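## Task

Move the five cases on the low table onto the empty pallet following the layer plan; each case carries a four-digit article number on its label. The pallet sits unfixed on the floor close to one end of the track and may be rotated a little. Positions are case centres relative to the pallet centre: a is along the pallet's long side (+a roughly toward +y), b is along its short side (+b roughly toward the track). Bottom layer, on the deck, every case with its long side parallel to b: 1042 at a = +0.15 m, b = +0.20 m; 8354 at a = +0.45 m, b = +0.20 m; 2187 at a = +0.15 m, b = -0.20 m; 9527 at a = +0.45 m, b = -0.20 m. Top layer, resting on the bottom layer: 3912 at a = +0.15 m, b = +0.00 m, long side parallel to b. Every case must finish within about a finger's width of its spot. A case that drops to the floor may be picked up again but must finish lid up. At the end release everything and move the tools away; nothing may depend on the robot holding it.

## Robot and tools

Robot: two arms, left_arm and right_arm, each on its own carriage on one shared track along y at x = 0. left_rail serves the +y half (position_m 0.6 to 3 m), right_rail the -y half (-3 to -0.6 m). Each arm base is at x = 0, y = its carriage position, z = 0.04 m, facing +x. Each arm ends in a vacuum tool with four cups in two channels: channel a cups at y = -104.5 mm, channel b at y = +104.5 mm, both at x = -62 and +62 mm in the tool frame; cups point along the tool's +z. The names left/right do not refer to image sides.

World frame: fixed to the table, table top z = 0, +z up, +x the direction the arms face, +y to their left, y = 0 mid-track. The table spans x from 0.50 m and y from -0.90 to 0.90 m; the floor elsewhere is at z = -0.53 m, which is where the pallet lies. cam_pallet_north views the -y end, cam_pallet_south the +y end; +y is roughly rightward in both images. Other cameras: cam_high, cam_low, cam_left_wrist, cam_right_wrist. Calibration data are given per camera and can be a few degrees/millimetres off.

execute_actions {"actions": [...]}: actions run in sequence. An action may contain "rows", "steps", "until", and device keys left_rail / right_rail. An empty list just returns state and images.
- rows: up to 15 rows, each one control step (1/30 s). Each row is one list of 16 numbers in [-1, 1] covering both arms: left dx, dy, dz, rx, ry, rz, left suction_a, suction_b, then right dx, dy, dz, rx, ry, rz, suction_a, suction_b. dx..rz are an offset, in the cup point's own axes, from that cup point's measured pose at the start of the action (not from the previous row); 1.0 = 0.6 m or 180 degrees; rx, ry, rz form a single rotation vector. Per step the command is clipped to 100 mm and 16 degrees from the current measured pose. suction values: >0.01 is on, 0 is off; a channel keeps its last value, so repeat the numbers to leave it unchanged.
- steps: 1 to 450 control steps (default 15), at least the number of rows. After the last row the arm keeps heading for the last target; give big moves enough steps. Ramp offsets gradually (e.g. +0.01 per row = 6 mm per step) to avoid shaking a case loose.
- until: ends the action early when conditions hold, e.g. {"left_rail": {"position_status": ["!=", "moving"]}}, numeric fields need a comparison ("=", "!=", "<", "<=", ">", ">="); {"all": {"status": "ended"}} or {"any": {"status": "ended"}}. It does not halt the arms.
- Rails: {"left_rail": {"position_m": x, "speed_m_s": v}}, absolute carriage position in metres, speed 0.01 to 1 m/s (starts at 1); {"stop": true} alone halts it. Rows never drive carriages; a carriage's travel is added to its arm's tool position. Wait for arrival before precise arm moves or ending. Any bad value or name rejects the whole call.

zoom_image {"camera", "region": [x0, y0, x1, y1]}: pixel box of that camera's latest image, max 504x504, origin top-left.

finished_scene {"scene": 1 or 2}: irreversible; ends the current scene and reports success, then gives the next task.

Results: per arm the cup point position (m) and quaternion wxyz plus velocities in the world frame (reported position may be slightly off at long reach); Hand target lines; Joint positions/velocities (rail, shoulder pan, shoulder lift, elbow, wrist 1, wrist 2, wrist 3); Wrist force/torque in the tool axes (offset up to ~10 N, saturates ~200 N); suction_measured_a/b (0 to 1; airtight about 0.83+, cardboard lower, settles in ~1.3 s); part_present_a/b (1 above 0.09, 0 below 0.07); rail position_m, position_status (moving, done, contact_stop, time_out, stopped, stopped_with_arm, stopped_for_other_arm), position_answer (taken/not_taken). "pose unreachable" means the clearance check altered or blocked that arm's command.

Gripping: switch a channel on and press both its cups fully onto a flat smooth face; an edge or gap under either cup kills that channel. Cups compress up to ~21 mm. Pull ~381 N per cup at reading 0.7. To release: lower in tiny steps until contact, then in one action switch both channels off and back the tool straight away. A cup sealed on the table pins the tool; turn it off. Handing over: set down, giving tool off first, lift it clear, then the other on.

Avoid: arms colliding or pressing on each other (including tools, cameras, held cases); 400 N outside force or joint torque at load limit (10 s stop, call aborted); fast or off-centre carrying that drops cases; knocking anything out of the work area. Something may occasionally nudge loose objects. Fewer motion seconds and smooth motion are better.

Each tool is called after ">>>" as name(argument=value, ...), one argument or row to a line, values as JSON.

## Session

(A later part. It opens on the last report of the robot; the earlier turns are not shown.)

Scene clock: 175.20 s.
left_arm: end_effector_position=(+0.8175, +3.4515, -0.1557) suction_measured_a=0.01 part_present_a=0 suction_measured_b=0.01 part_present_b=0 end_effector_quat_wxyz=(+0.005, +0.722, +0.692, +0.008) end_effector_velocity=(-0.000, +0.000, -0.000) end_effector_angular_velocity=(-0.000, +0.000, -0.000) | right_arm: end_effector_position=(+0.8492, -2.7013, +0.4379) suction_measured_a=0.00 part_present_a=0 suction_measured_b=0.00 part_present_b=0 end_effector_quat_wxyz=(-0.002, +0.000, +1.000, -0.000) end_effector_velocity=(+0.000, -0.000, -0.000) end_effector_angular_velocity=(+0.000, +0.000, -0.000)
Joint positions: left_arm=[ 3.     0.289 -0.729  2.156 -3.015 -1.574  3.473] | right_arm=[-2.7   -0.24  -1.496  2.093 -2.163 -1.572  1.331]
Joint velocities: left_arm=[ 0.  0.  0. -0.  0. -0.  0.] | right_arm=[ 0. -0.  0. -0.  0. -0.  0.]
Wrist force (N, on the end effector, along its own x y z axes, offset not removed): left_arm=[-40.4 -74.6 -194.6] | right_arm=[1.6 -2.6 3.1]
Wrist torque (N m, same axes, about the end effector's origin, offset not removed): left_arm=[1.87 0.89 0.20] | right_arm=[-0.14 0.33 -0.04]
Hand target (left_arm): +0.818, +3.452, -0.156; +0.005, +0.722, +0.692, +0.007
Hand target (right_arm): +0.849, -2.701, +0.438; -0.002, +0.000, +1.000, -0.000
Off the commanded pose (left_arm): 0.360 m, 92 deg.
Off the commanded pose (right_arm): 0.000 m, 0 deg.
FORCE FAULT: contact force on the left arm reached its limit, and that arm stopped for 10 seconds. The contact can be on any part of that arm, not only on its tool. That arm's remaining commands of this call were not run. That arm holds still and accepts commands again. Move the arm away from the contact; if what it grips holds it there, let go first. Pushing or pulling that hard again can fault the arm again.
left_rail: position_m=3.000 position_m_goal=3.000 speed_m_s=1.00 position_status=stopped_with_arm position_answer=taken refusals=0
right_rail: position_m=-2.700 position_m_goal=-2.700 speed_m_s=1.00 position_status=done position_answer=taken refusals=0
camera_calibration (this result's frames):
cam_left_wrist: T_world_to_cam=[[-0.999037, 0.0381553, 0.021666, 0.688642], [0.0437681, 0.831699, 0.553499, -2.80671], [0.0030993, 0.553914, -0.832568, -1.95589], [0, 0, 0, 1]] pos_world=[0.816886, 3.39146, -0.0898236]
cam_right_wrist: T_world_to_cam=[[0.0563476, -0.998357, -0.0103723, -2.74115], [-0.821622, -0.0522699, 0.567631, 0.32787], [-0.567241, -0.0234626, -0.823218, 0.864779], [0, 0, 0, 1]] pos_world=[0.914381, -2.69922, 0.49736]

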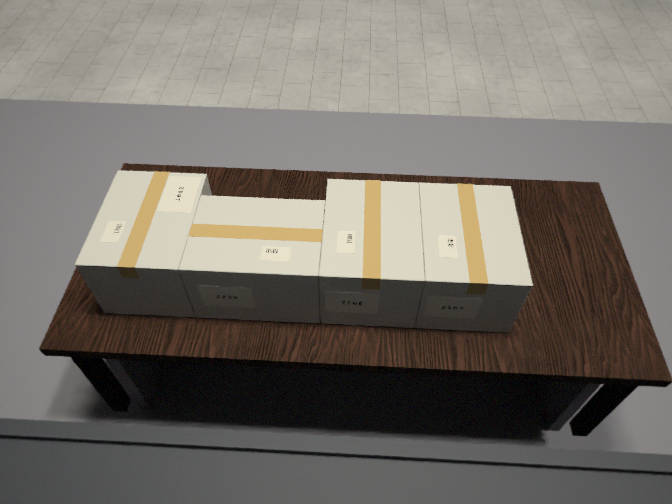

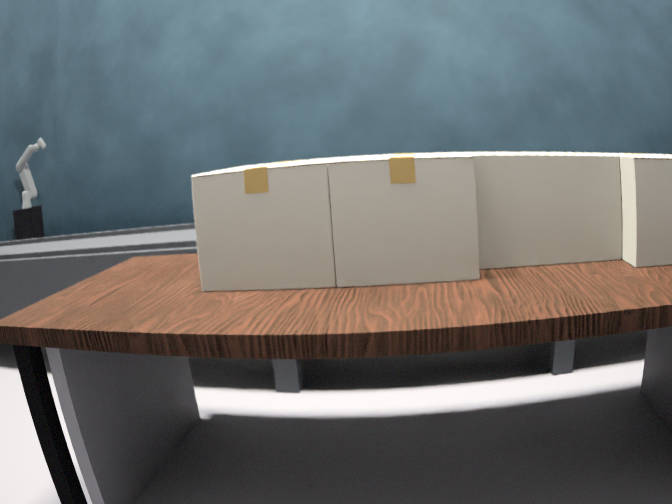

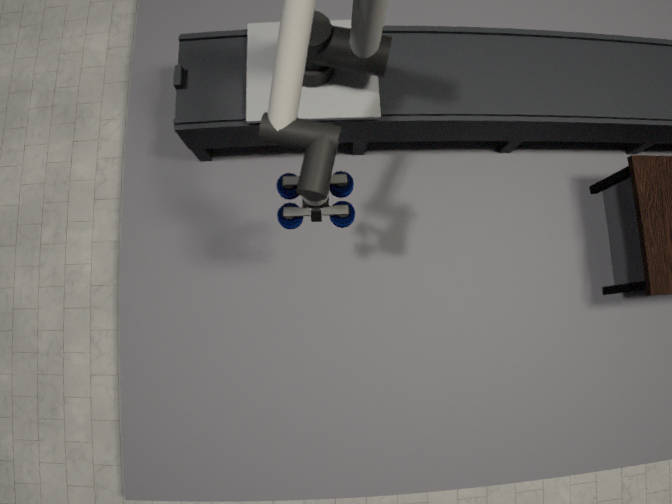

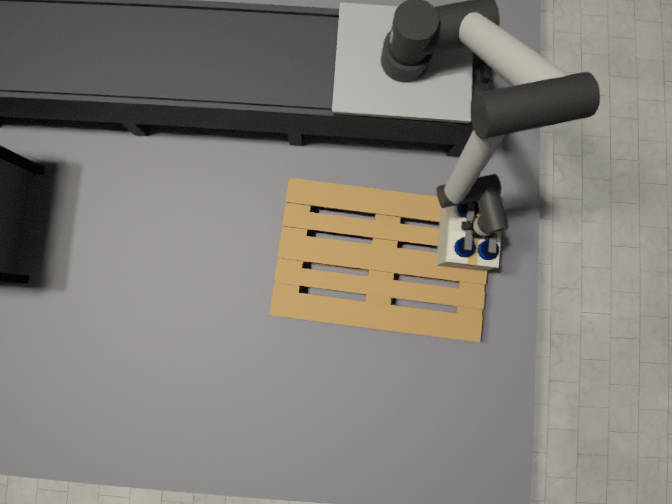

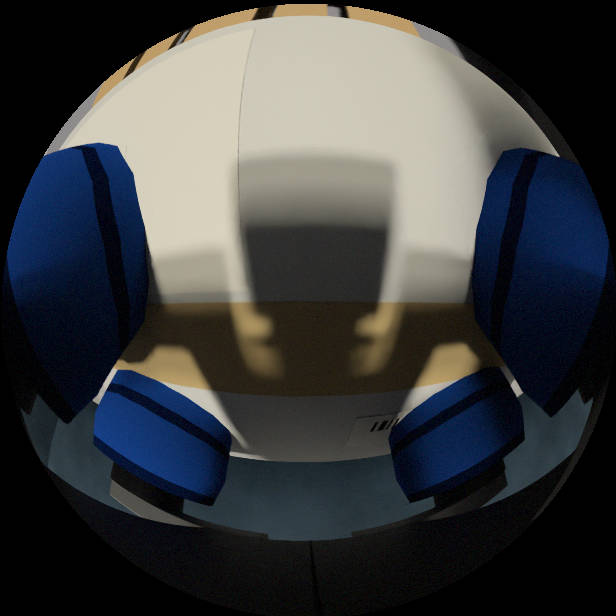

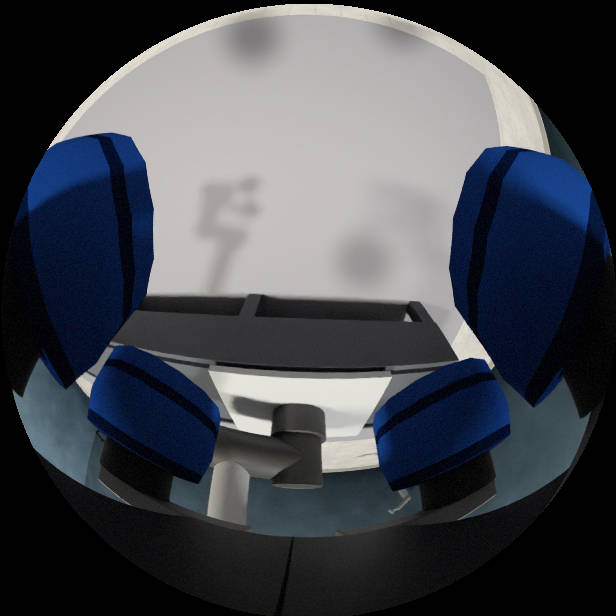

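>>> execute_actions(
  actions=[
    {"rows":[[0,0,-0.02,0,0,0,0,0,0,0,0,0,0,0,0,0],[0,0,-0.05,0,0,0,0,0,0,0,0,0,0,0,0,0],[0,0,-0.09,0.0058,-0.0015,0,0,0,0,0,0,0,0,0,0,0]],"steps":10},
    {"rows":[[-0.6,0,-0.93,0,0,0,0,0,0,0,0,0,0,0,0,0]],"steps":40,"left_rail":{"position_m":0.6}},
    {"rows":[[-0.6,-0.02,0,0,0,-0.513,0,0,0,0,0,0,0,0,0,0]],"steps":60,"until":{"left_rail":{"position_status":["!=","moving"]}}},
  ],
)

Scene clock: 187.20 s.
left_arm: end_effector_position=(+0.7723, +0.3352, +0.4481) suction_measured_a=0.01 part_present_a=0 suction_measured_b=0.01 part_present_b=0 end_effector_quat_wxyz=(+0.002, +0.002, +1.000, +0.000) end_effector_velocity=(+0.000, +0.001, -0.000) end_effector_angular_velocity=(+0.002, -0.000, +0.008) | right_arm: end_effector_position=(+0.8492, -2.7013, +0.4379) suction_measured_a=0.00 part_present_a=0 suction_measured_b=0.00 part_present_b=0 end_effector_quat_wxyz=(-0.002, +0.000, +1.000, -0.000) end_effector_velocity=(+0.000, -0.000, -0.000) end_effector_angular_velocity=(+0.000, +0.000, -0.000)
Joint positions: left_arm=[ 0.6   -0.58  -1.544  2.128 -2.158 -1.569  0.994] | right_arm=[-2.7   -0.24  -1.496  2.093 -2.163 -1.572  1.331]
Joint velocities: left_arm=[ 0.     0.    -0.     0.     0.001  0.002 -0.008] | right_arm=[ 0. -0.  0. -0.  0. -0.  0.]
Wrist force (N, on the end effector, along its own x y z axes, offset not removed): left_arm=[-0.6 5.0 2.0] | right_arm=[0.7 2.6 -1.2]
Wrist torque (N m, same axes, about the end effector's origin, offset not removed): left_arm=[0.72 -0.21 0.29] | right_arm=[0.60 0.57 0.06]
Hand target (left_arm): +0.772, +0.335, +0.448; +0.002, +0.001, +1.000, +0.000
Hand target (right_arm): +0.849, -2.701, +0.438; -0.002, +0.000, +1.000, -0.000
Off the commanded pose (left_arm): 0.000 m, 0 deg.
Off the commanded pose (right_arm): 0.000 m, 0 deg.
left_rail: position_m=0.600 position_m_goal=0.600 speed_m_s=1.00 position_status=done position_answer=taken refusals=0
right_rail: position_m=-2.700 position_m_goal=-2.700 speed_m_s=1.00 position_status=done position_answer=taken refusals=0
camera_calibration (this result's frames):
cam_left_wrist: T_world_to_cam=[[0.00126982, -0.999214, 0.0396323, 0.316492], [-0.836649, 0.0206466, 0.54735, 0.407452], [-0.547738, -0.0338534, -0.835965, 0.897077], [0, 0, 0, 1]] pos_world=[0.831856, 0.3382, 0.514362]
cam_right_wrist: T_world_to_cam=[[0.0563476, -0.998357, -0.0103721, -2.74115], [-0.821622, -0.0522698, 0.567631, 0.32787], [-0.567241, -0.0234628, -0.823218, 0.864778], [0, 0, 0, 1]] pos_world=[0.914381, -2.69922, 0.49736]

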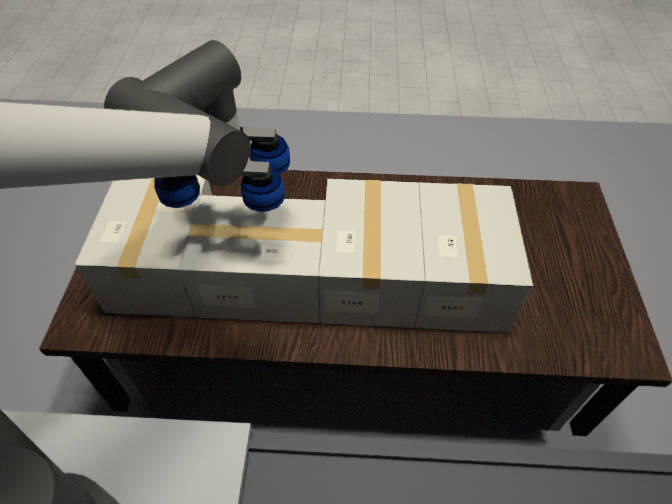

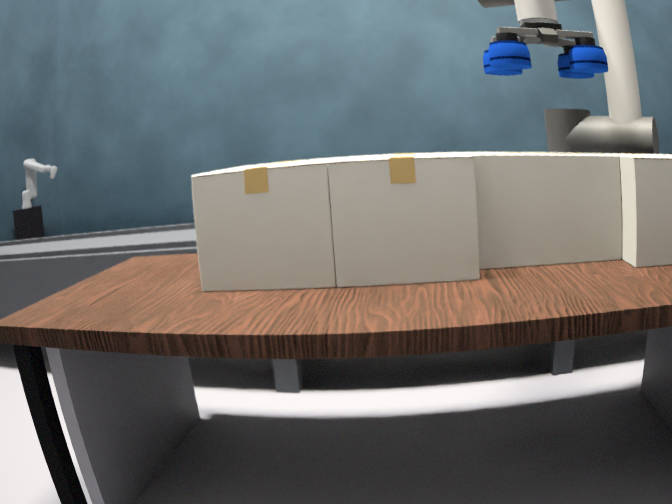

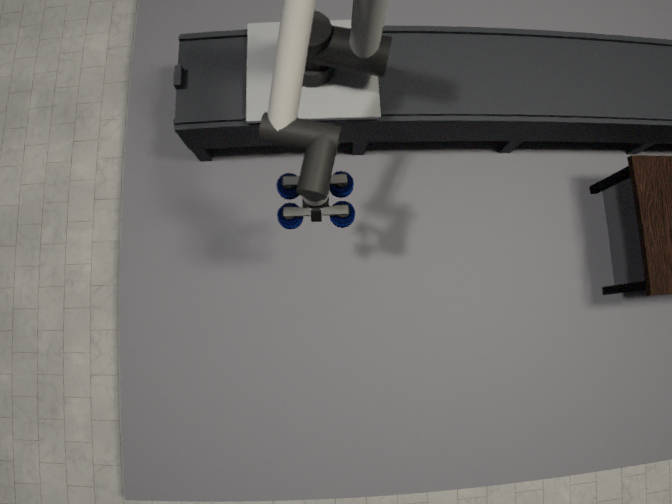

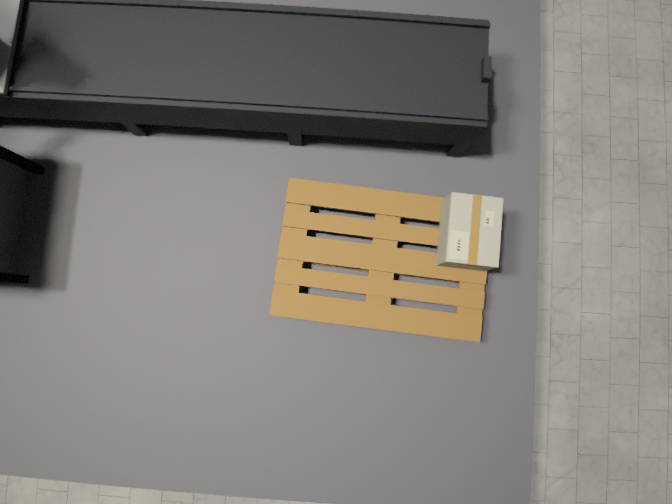

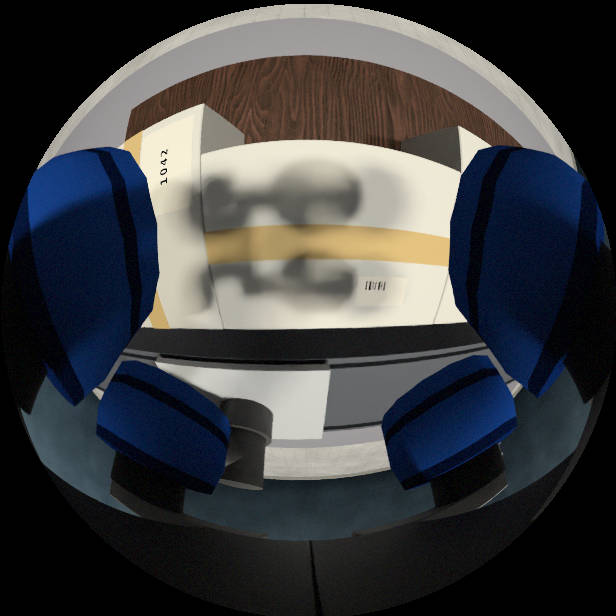

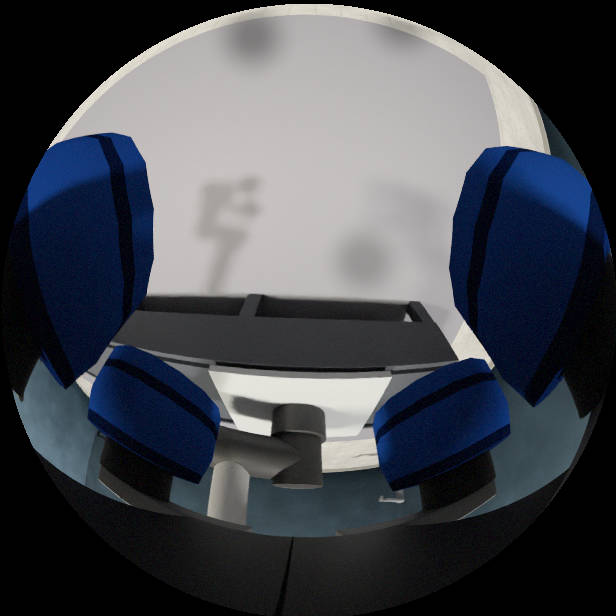

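>>> zoom_image(
  camera="cam_left_wrist",
  region=[140, 90, 500, 350],
)

Region (140, 90, 500, 350) of cam_left_wrist's 616x616 image, scaled by 1.400, with more detail than that image has.

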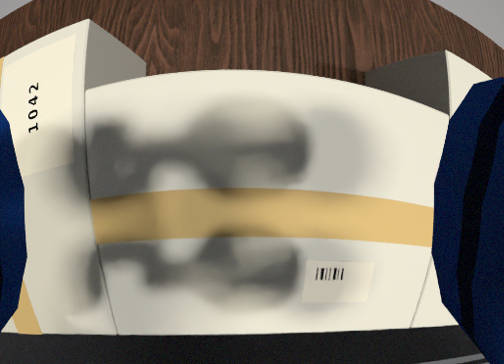

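>>> execute_actions(
  actions=[
    {"rows":[[0.01,-0.09,0.1,0,0,0,0,0,0,0,0,0,0,0,0,0],[0.01,-0.09,0.2,0,0,0,0,0,0,0,0,0,0,0,0,0],[0.01,-0.09,0.305,0,0,0,0,0,0,0,0,0,0,0,0,0]],"steps":24},
    {"rows":[[0,0,0.01,0,0,0,1,1,0,0,0,0,0,0,0,0],[0,0,0.02,0,0,0,1,1,0,0,0,0,0,0,0,0],[0,0,0.03,0,0,0,1,1,0,0,0,0,0,0,0,0],[0,0,0.04,0,0,0,1,1,0,0,0,0,0,0,0,0],[0,0,0.048,0,0,0,1,1,0,0,0,0,0,0,0,0]],"steps":22},
  ],
)

Scene clock: 210.83 s.
left_arm: end_effector_position=(+0.7670, +0.2816, +0.2367) suction_measured_a=0.88 part_present_a=1 suction_measured_b=0.88 part_present_b=1 end_effector_quat_wxyz=(+0.002, +0.002, +1.000, +0.000) end_effector_velocity=(-0.000, +0.000, -0.001) end_effector_angular_velocity=(+0.000, +0.000, -0.000) | right_arm: end_effector_position=(+0.8492, -2.7013, +0.4379) suction_measured_a=0.00 part_present_a=0 suction_measured_b=0.00 part_present_b=0 end_effector_quat_wxyz=(-0.002, +0.000, +1.000, -0.000) end_effector_velocity=(+0.000, +0.000, -0.000) end_effector_angular_velocity=(+0.000, +0.000, -0.000)
Joint positions: left_arm=[ 0.6   -0.639 -1.32   2.257 -2.51  -1.568  0.935] | right_arm=[-2.7   -0.24  -1.496  2.093 -2.163 -1.572  1.331]
Joint velocities: left_arm=[ 0.    -0.     0.001  0.    -0.001  0.     0.   ] | right_arm=[ 0.  0.  0. -0.  0. -0.  0.]
Wrist force (N, on the end effector, along its own x y z axes, offset not removed): left_arm=[3.9 6.0 -24.4] | right_arm=[-2.0 -0.1 -4.7]
Wrist torque (N m, same axes, about the end effector's origin, offset not removed): left_arm=[3.02 -0.50 0.22] | right_arm=[0.36 0.89 -0.07]
Hand target (left_arm): +0.767, +0.281, +0.237; +0.002, +0.002, +1.000, +0.000
Hand target (right_arm): +0.849, -2.701, +0.438; -0.002, +0.000, +1.000, -0.000
Off the commanded pose (left_arm): 0.000 m, 0 deg.
Off the commanded pose (right_arm): 0.000 m, 0 deg.
left_rail: position_m=0.600 position_m_goal=0.600 speed_m_s=1.00 position_status=done position_answer=taken refusals=0
right_rail: position_m=-2.700 position_m_goal=-2.700 speed_m_s=1.00 position_status=done position_answer=taken refusals=0
camera_calibration (this result's frames):
cam_left_wrist: T_world_to_cam=[[0.00124637, -0.99922, 0.0394676, 0.271332], [-0.836718, 0.0205717, 0.547247, 0.519925], [-0.547633, -0.0337053, -0.83604, 0.71551], [0, 0, 0, 1]] pos_world=[0.826529, 0.284541, 0.302959]
cam_right_wrist: T_world_to_cam=[[0.0563478, -0.998357, -0.0103723, -2.74115], [-0.821622, -0.0522701, 0.567631, 0.32787], [-0.567241, -0.0234626, -0.823218, 0.864779], [0, 0, 0, 1]] pos_world=[0.914381, -2.69922, 0.49736]

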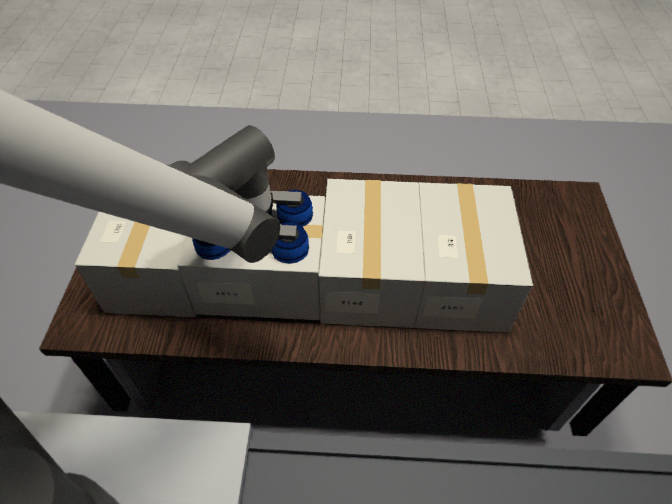

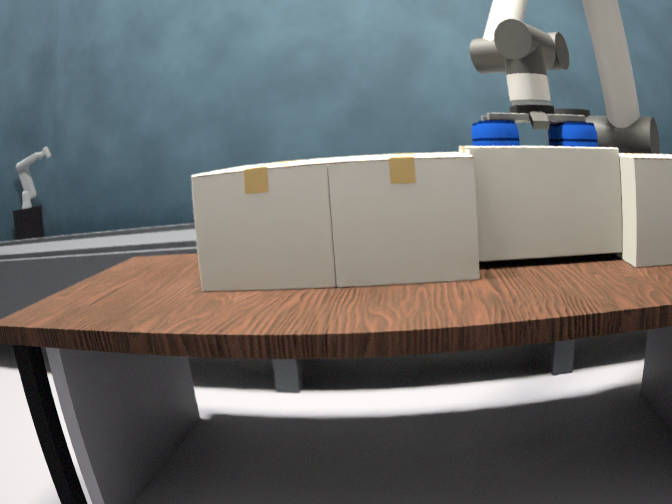

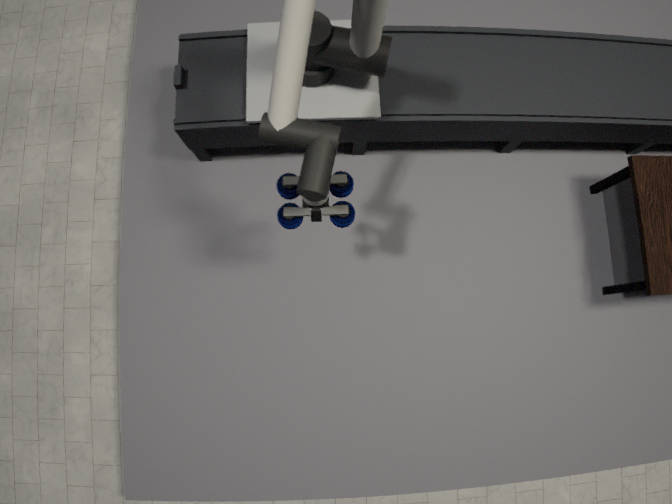

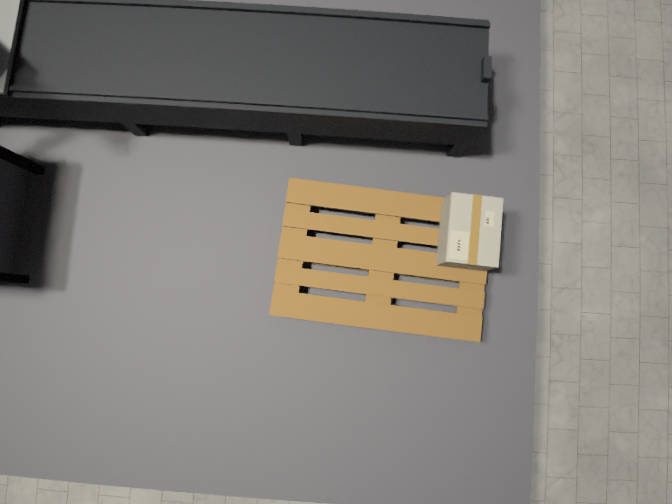

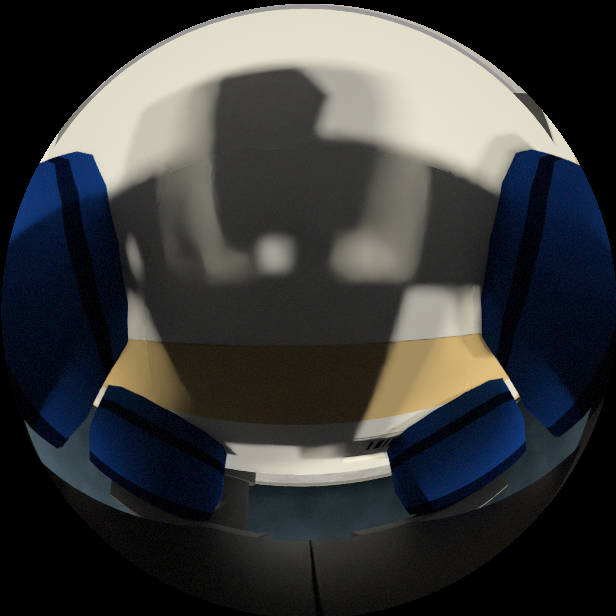

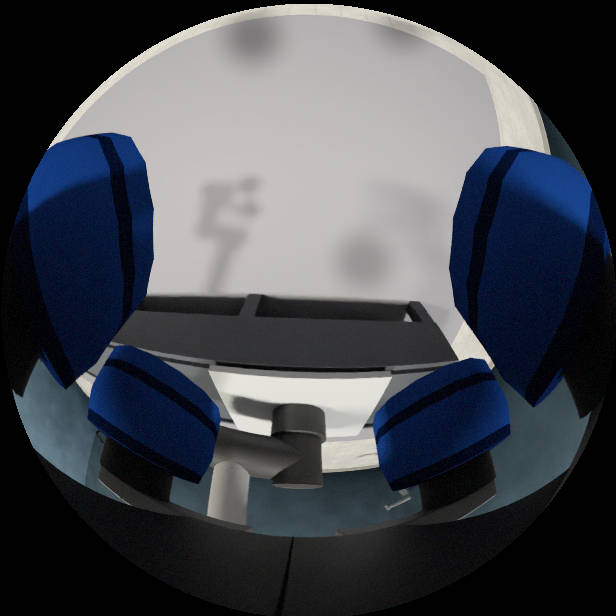

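>>> execute_actions(
  actions=[
    {"rows":[[0,0,-0.01,0,0,0,1,1,0,0,0,0,0,0,0,0],[0,0,-0.025,0,0,0,1,1,0,0,0,0,0,0,0,0],[0,0,-0.045,0,0,0,1,1,0,0,0,0,0,0,0,0],[0,0,-0.07,0,0,0,1,1,0,0,0,0,0,0,0,0],[0,0,-0.1,0,0,0,1,1,0,0,0,0,0,0,0,0],[0,0,-0.135,0,0,0,1,1,0,0,0,0,0,0,0,0],[0,0,-0.17,0,0,0,1,1,0,0,0,0,0,0,0,0],[0,0,-0.21,0,0,0,1,1,0,0,0,0,0,0,0,0],[0,0,-0.25,0,0,0,1,1,0,0,0,0,0,0,0,0],[0,0,-0.29,0,0,0,1,1,0,0,0,0,0,0,0,0],[0,0,-0.33,0,0,0,1,1,0,0,0,0,0,0,0,0],[0,0,-0.37,0,0,0,1,1,0,0,0,0,0,0,0,0],[0,0,-0.41,0,0,0,1,1,0,0,0,0,0,0,0,0],[0,0,-0.44,0,0,0,1,1,0,0,0,0,0,0,0,0],[0,0,-0.46,0,0,0,1,1,0,0,0,0,0,0,0,0]],"steps":27},
    {"rows":[[-0.05,0.08,0,0,0,0.05,1,1,0,0,0,0,0,0,0,0],[-0.1,0.16,0,0,0,0.1,1,1,0,0,0,0,0,0,0,0],[-0.2,0.3,0,0,0,0.2,1,1,0,0,0,0,0,0,0,0],[-0.3,0.45,0,0,0,0.35,1,1,0,0,0,0,0,0,0,0],[-0.4,0.62,0,0,0,0.513,1,1,0,0,0,0,0,0,0,0]],"steps":42,"left_rail":{"position_m":3.0}},
    {"rows":[[0.15,0.1,0.15,0,0,0,1,1,0,0,0,0,0,0,0,0],[0.4,0.25,0.35,0,0,0,1,1,0,0,0,0,0,0,0,0],[0.6,0.4,0.58,0,0,0,1,1,0,0,0,0,0,0,0,0]],"steps":60,"until":{"left_rail":{"position_status":["!=","moving"]}}},
  ],
)

Scene clock: 234.20 s.
left_arm: end_effector_position=(+1.2610, +3.4043, +0.1666) suction_measured_a=0.90 part_present_a=1 suction_measured_b=0.90 part_present_b=1 end_effector_quat_wxyz=(+0.002, +0.719, +0.695, +0.002) end_effector_velocity=(+0.001, -0.005, -0.001) end_effector_angular_velocity=(-0.008, -0.000, -0.003) | right_arm: end_effector_position=(+0.8492, -2.7013, +0.4379) suction_measured_a=0.00 part_present_a=0 suction_measured_b=0.00 part_present_b=0 end_effector_quat_wxyz=(-0.002, +0.000, +1.000, -0.000) end_effector_velocity=(+0.000, -0.000, -0.000) end_effector_angular_velocity=(+0.000, +0.000, -0.000)
Joint positions: left_arm=[ 3.     0.158 -0.83   1.511 -2.257 -1.572  3.333] | right_arm=[-2.7   -0.24  -1.496  2.093 -2.163 -1.572  1.331]
Joint velocities: left_arm=[ 0.    -0.002  0.001 -0.     0.    -0.008  0.001] | right_arm=[ 0. -0.  0. -0.  0.  0. -0.]
Wrist force (N, on the end effector, along its own x y z axes, offset not removed): left_arm=[-7.7 9.3 -25.5] | right_arm=[2.1 -0.3 1.7]
Wrist torque (N m, same axes, about the end effector's origin, offset not removed): left_arm=[3.17 0.72 -0.01] | right_arm=[0.36 0.44 -0.16]
Hand target (left_arm): +1.261, +3.404, +0.167; +0.002, +0.719, +0.695, +0.002
Hand target (right_arm): +0.849, -2.701, +0.438; -0.002, +0.000, +1.000, -0.000
Off the commanded pose (left_arm): 0.000 m, 0 deg.
Off the commanded pose (right_arm): 0.000 m, 0 deg.
left_rail: position_m=3.000 position_m_goal=3.000 speed_m_s=1.00 position_status=done position_answer=taken refusals=0
right_rail: position_m=-2.700 position_m_goal=-2.700 speed_m_s=1.00 position_status=done position_answer=taken refusals=0
camera_calibration (this result's frames):
cam_left_wrist: T_world_to_cam=[[-0.999021, 0.0284365, 0.0338913, 1.15759], [0.0424077, 0.833763, 0.550492, -2.97008], [-0.0126033, 0.55139, -0.834152, -1.63412], [0, 0, 0, 1]] pos_world=[1.26182, 3.34447, 0.232667]
cam_right_wrist: T_world_to_cam=[[0.0563476, -0.998357, -0.0103722, -2.74115], [-0.821622, -0.0522699, 0.567631, 0.32787], [-0.567241, -0.0234626, -0.823218, 0.864778], [0, 0, 0, 1]] pos_world=[0.914381, -2.69922, 0.49736]

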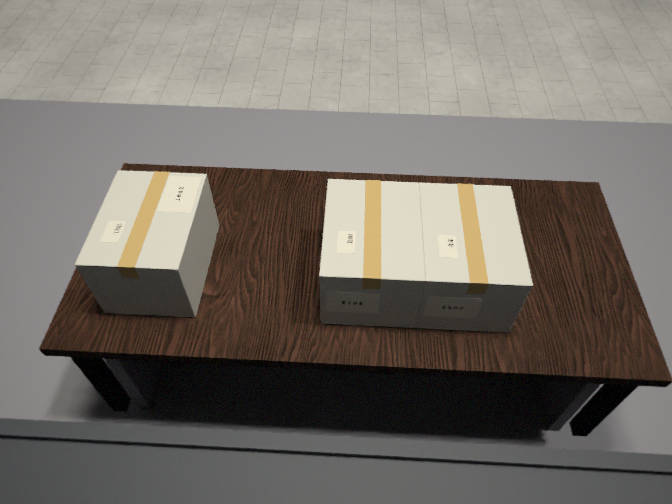

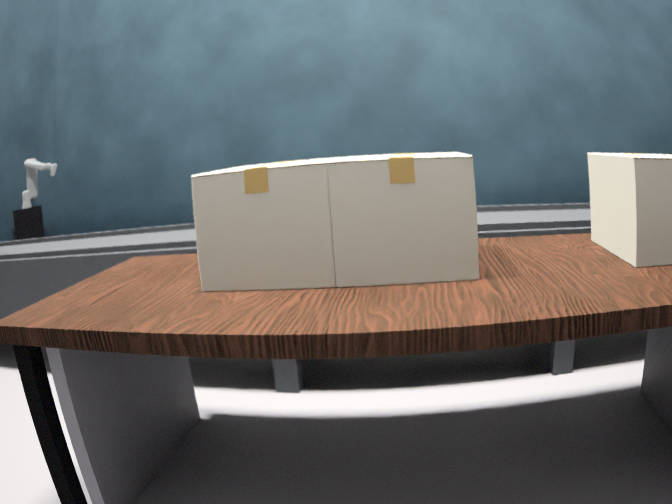

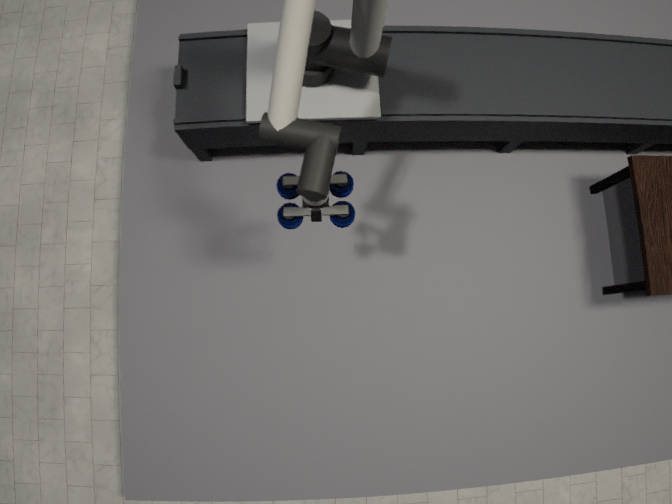

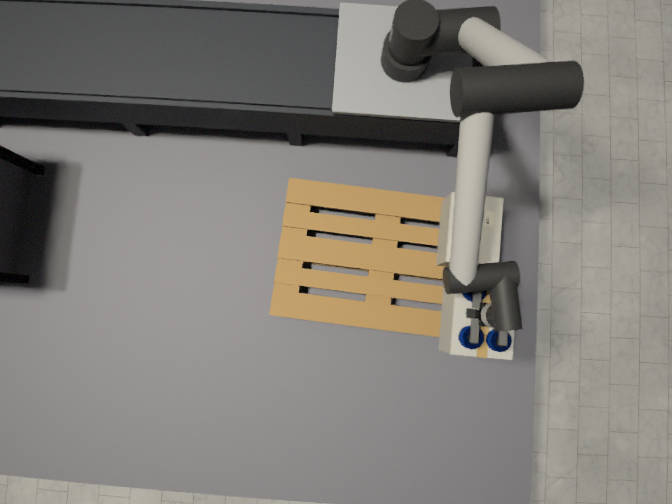

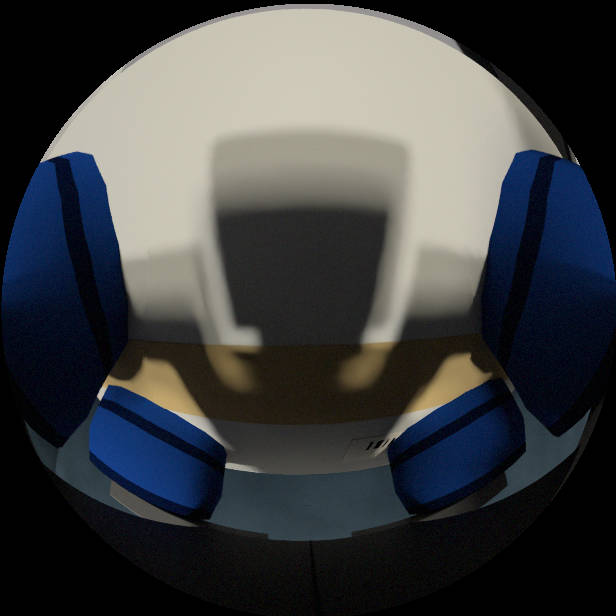

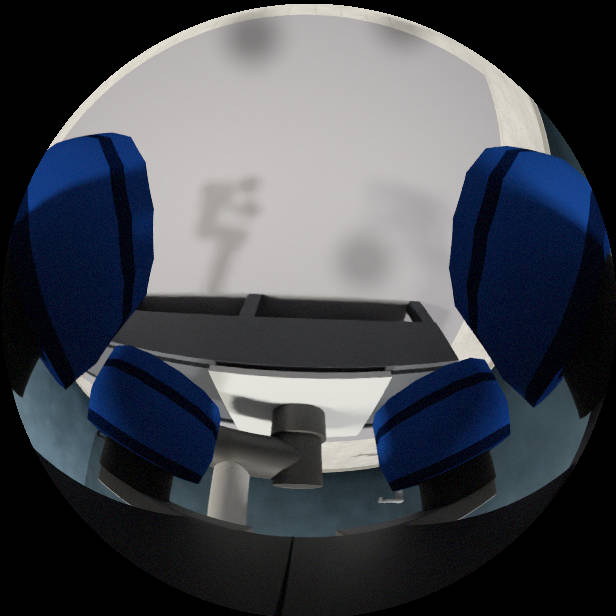

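>>> execute_actions(
  actions=[
    {"rows":[[0.01,-0.01,0.05,0,0,0.001,1,1,0,0,0,0,0,0,0,0],[0.02,-0.02,0.12,0.001,0,0.002,1,1,0,0,0,0,0,0,0,0],[0.033,-0.035,0.2,0.0018,0,0.003,1,1,0,0,0,0,0,0,0,0],[0.033,-0.035,0.3,0.0018,0,0.003,1,1,0,0,0,0,0,0,0,0],[0.033,-0.035,0.4,0.0018,0,0.003,1,1,0,0,0,0,0,0,0,0],[0.033,-0.035,0.525,0.0018,0,0.003,1,1,0,0,0,0,0,0,0,0]],"steps":30},
  ],
)

>>> zoom_image(
  camera="cam_pallet_south",
  region=[400, 230, 520, 370],
)

Scene clock: 241.33 s.
left_arm: end_effector_position=(+1.2427, +3.4249, -0.1480) suction_measured_a=0.90 part_present_a=1 suction_measured_b=0.90 part_present_b=1 end_effector_quat_wxyz=(+0.000, +0.722, +0.692, +0.000) end_effector_velocity=(+0.000, +0.000, -0.003) end_effector_angular_velocity=(-0.000, +0.001, +0.000) | right_arm: end_effector_position=(+0.8492, -2.7013, +0.4379) suction_measured_a=0.00 part_present_a=0 suction_measured_b=0.00 part_present_b=0 end_effector_quat_wxyz=(-0.002, +0.000, +1.000, -0.000) end_effector_velocity=(-0.000, +0.000, +0.000) end_effector_angular_velocity=(-0.000, -0.000, +0.000)
Joint positions: left_arm=[ 3.     0.176 -0.569  1.539 -2.541 -1.571  3.36 ] | right_arm=[-2.7   -0.24  -1.496  2.093 -2.163 -1.572  1.331]
Joint velocities: left_arm=[ 0.     0.     0.003 -0.001 -0.001 -0.     0.   ] | right_arm=[ 0.  0. -0.  0. -0. -0.  0.]
Wrist force (N, on the end effector, along its own x y z axes, offset not removed): left_arm=[-1.9 3.3 -29.5] | right_arm=[-0.5 1.5 -0.4]
Wrist torque (N m, same axes, about the end effector's origin, offset not removed): left_arm=[2.50 0.24 0.27] | right_arm=[0.45 0.90 -0.22]
Hand target (left_arm): +1.243, +3.425, -0.148; +0.000, +0.722, +0.692, +0.000
Hand target (right_arm): +0.849, -2.701, +0.438; -0.002, +0.000, +1.000, -0.000
Off the commanded pose (left_arm): 0.001 m, 0 deg.
Off the commanded pose (right_arm): 0.000 m, 0 deg.
left_rail: position_m=3.000 position_m_goal=3.000 speed_m_s=1.00 position_status=done position_answer=taken refusals=0
right_rail: position_m=-2.700 position_m_goal=-2.700 speed_m_s=1.00 position_status=done position_answer=taken refusals=0
camera_calibration (this result's frames):
cam_left_wrist: T_world_to_cam=[[-0.998508, 0.0378386, 0.0393725, 1.11731], [0.053278, 0.833165, 0.550452, -2.82477], [-0.0119754, 0.551728, -0.833938, -1.91009], [0, 0, 0, 1]] pos_world=[1.24327, 3.36507, -0.08199]
cam_right_wrist: T_world_to_cam=[[0.0563477, -0.998357, -0.0103723, -2.74115], [-0.821622, -0.05227, 0.567631, 0.32787], [-0.567241, -0.0234626, -0.823218, 0.864778], [0, 0, 0, 1]] pos_world=[0.914381, -2.69922, 0.497359]

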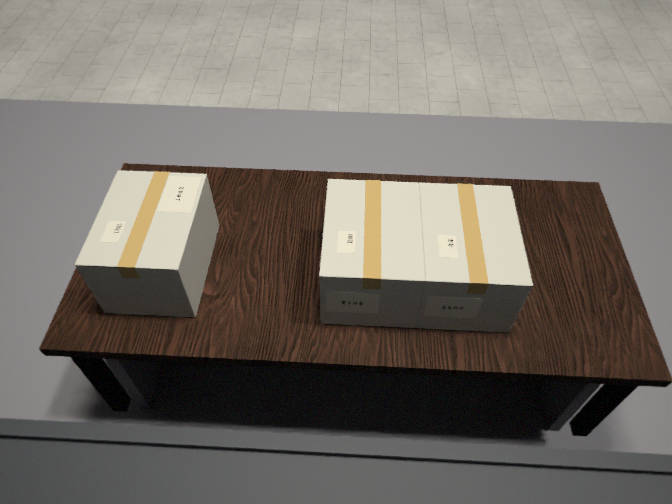

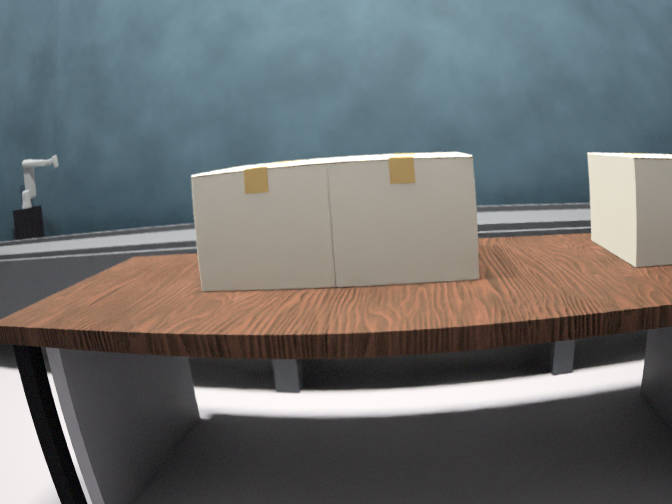

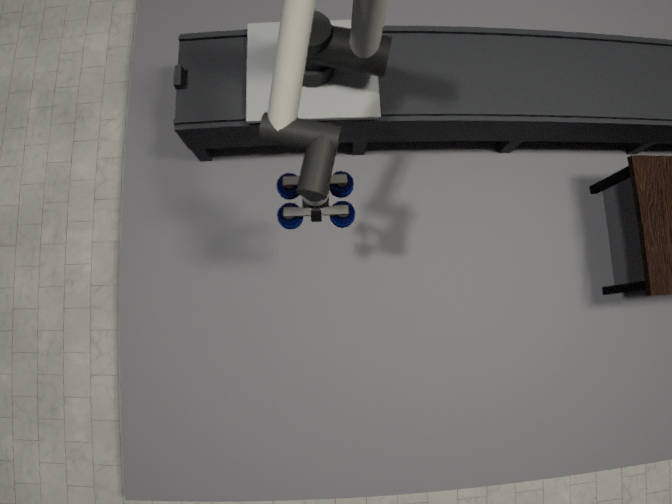

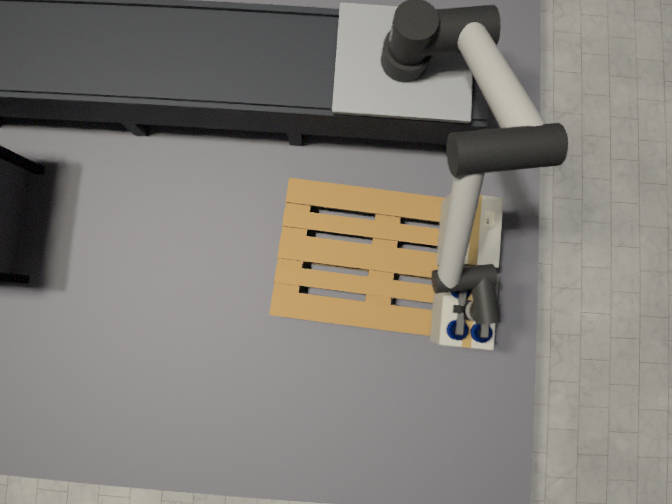

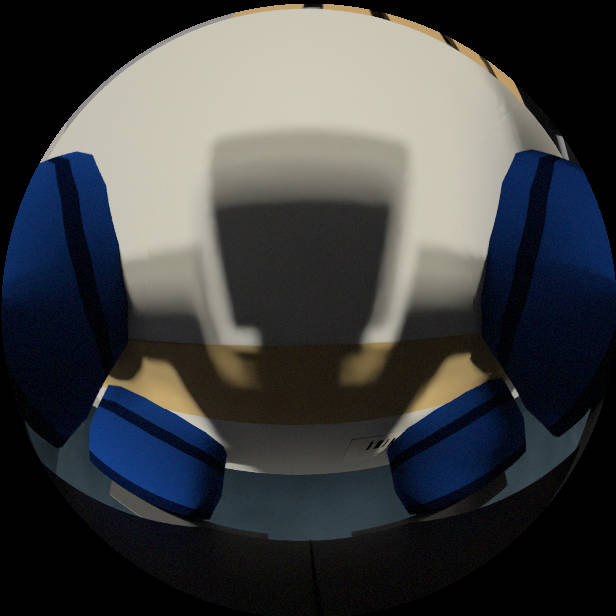

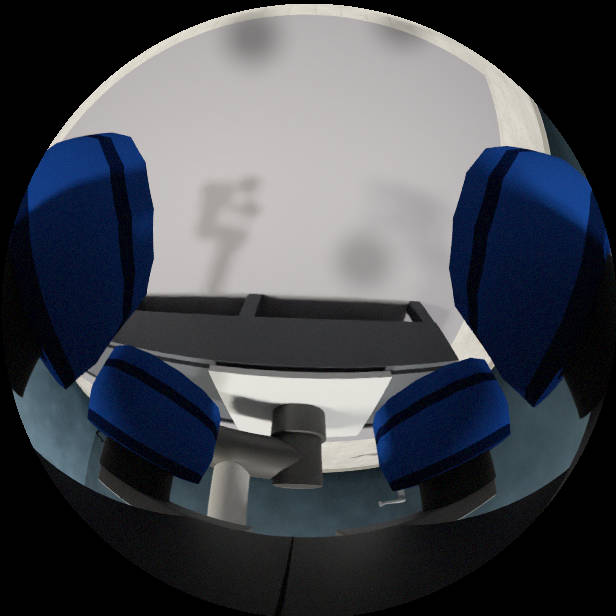

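Region (400, 230, 520, 370) of cam_pallet_south's 672x504 image, scaled by 3.600, with more detail than that image has; it fills the left 432 columns of this view, and the rest is white.

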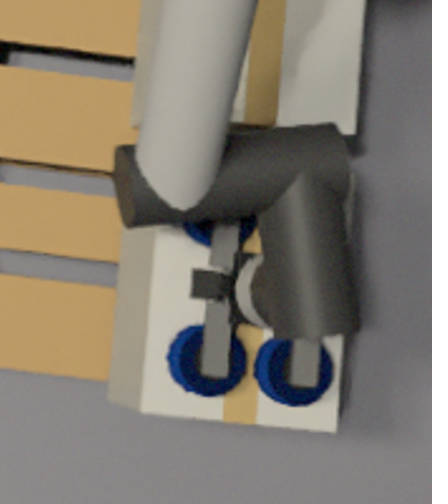

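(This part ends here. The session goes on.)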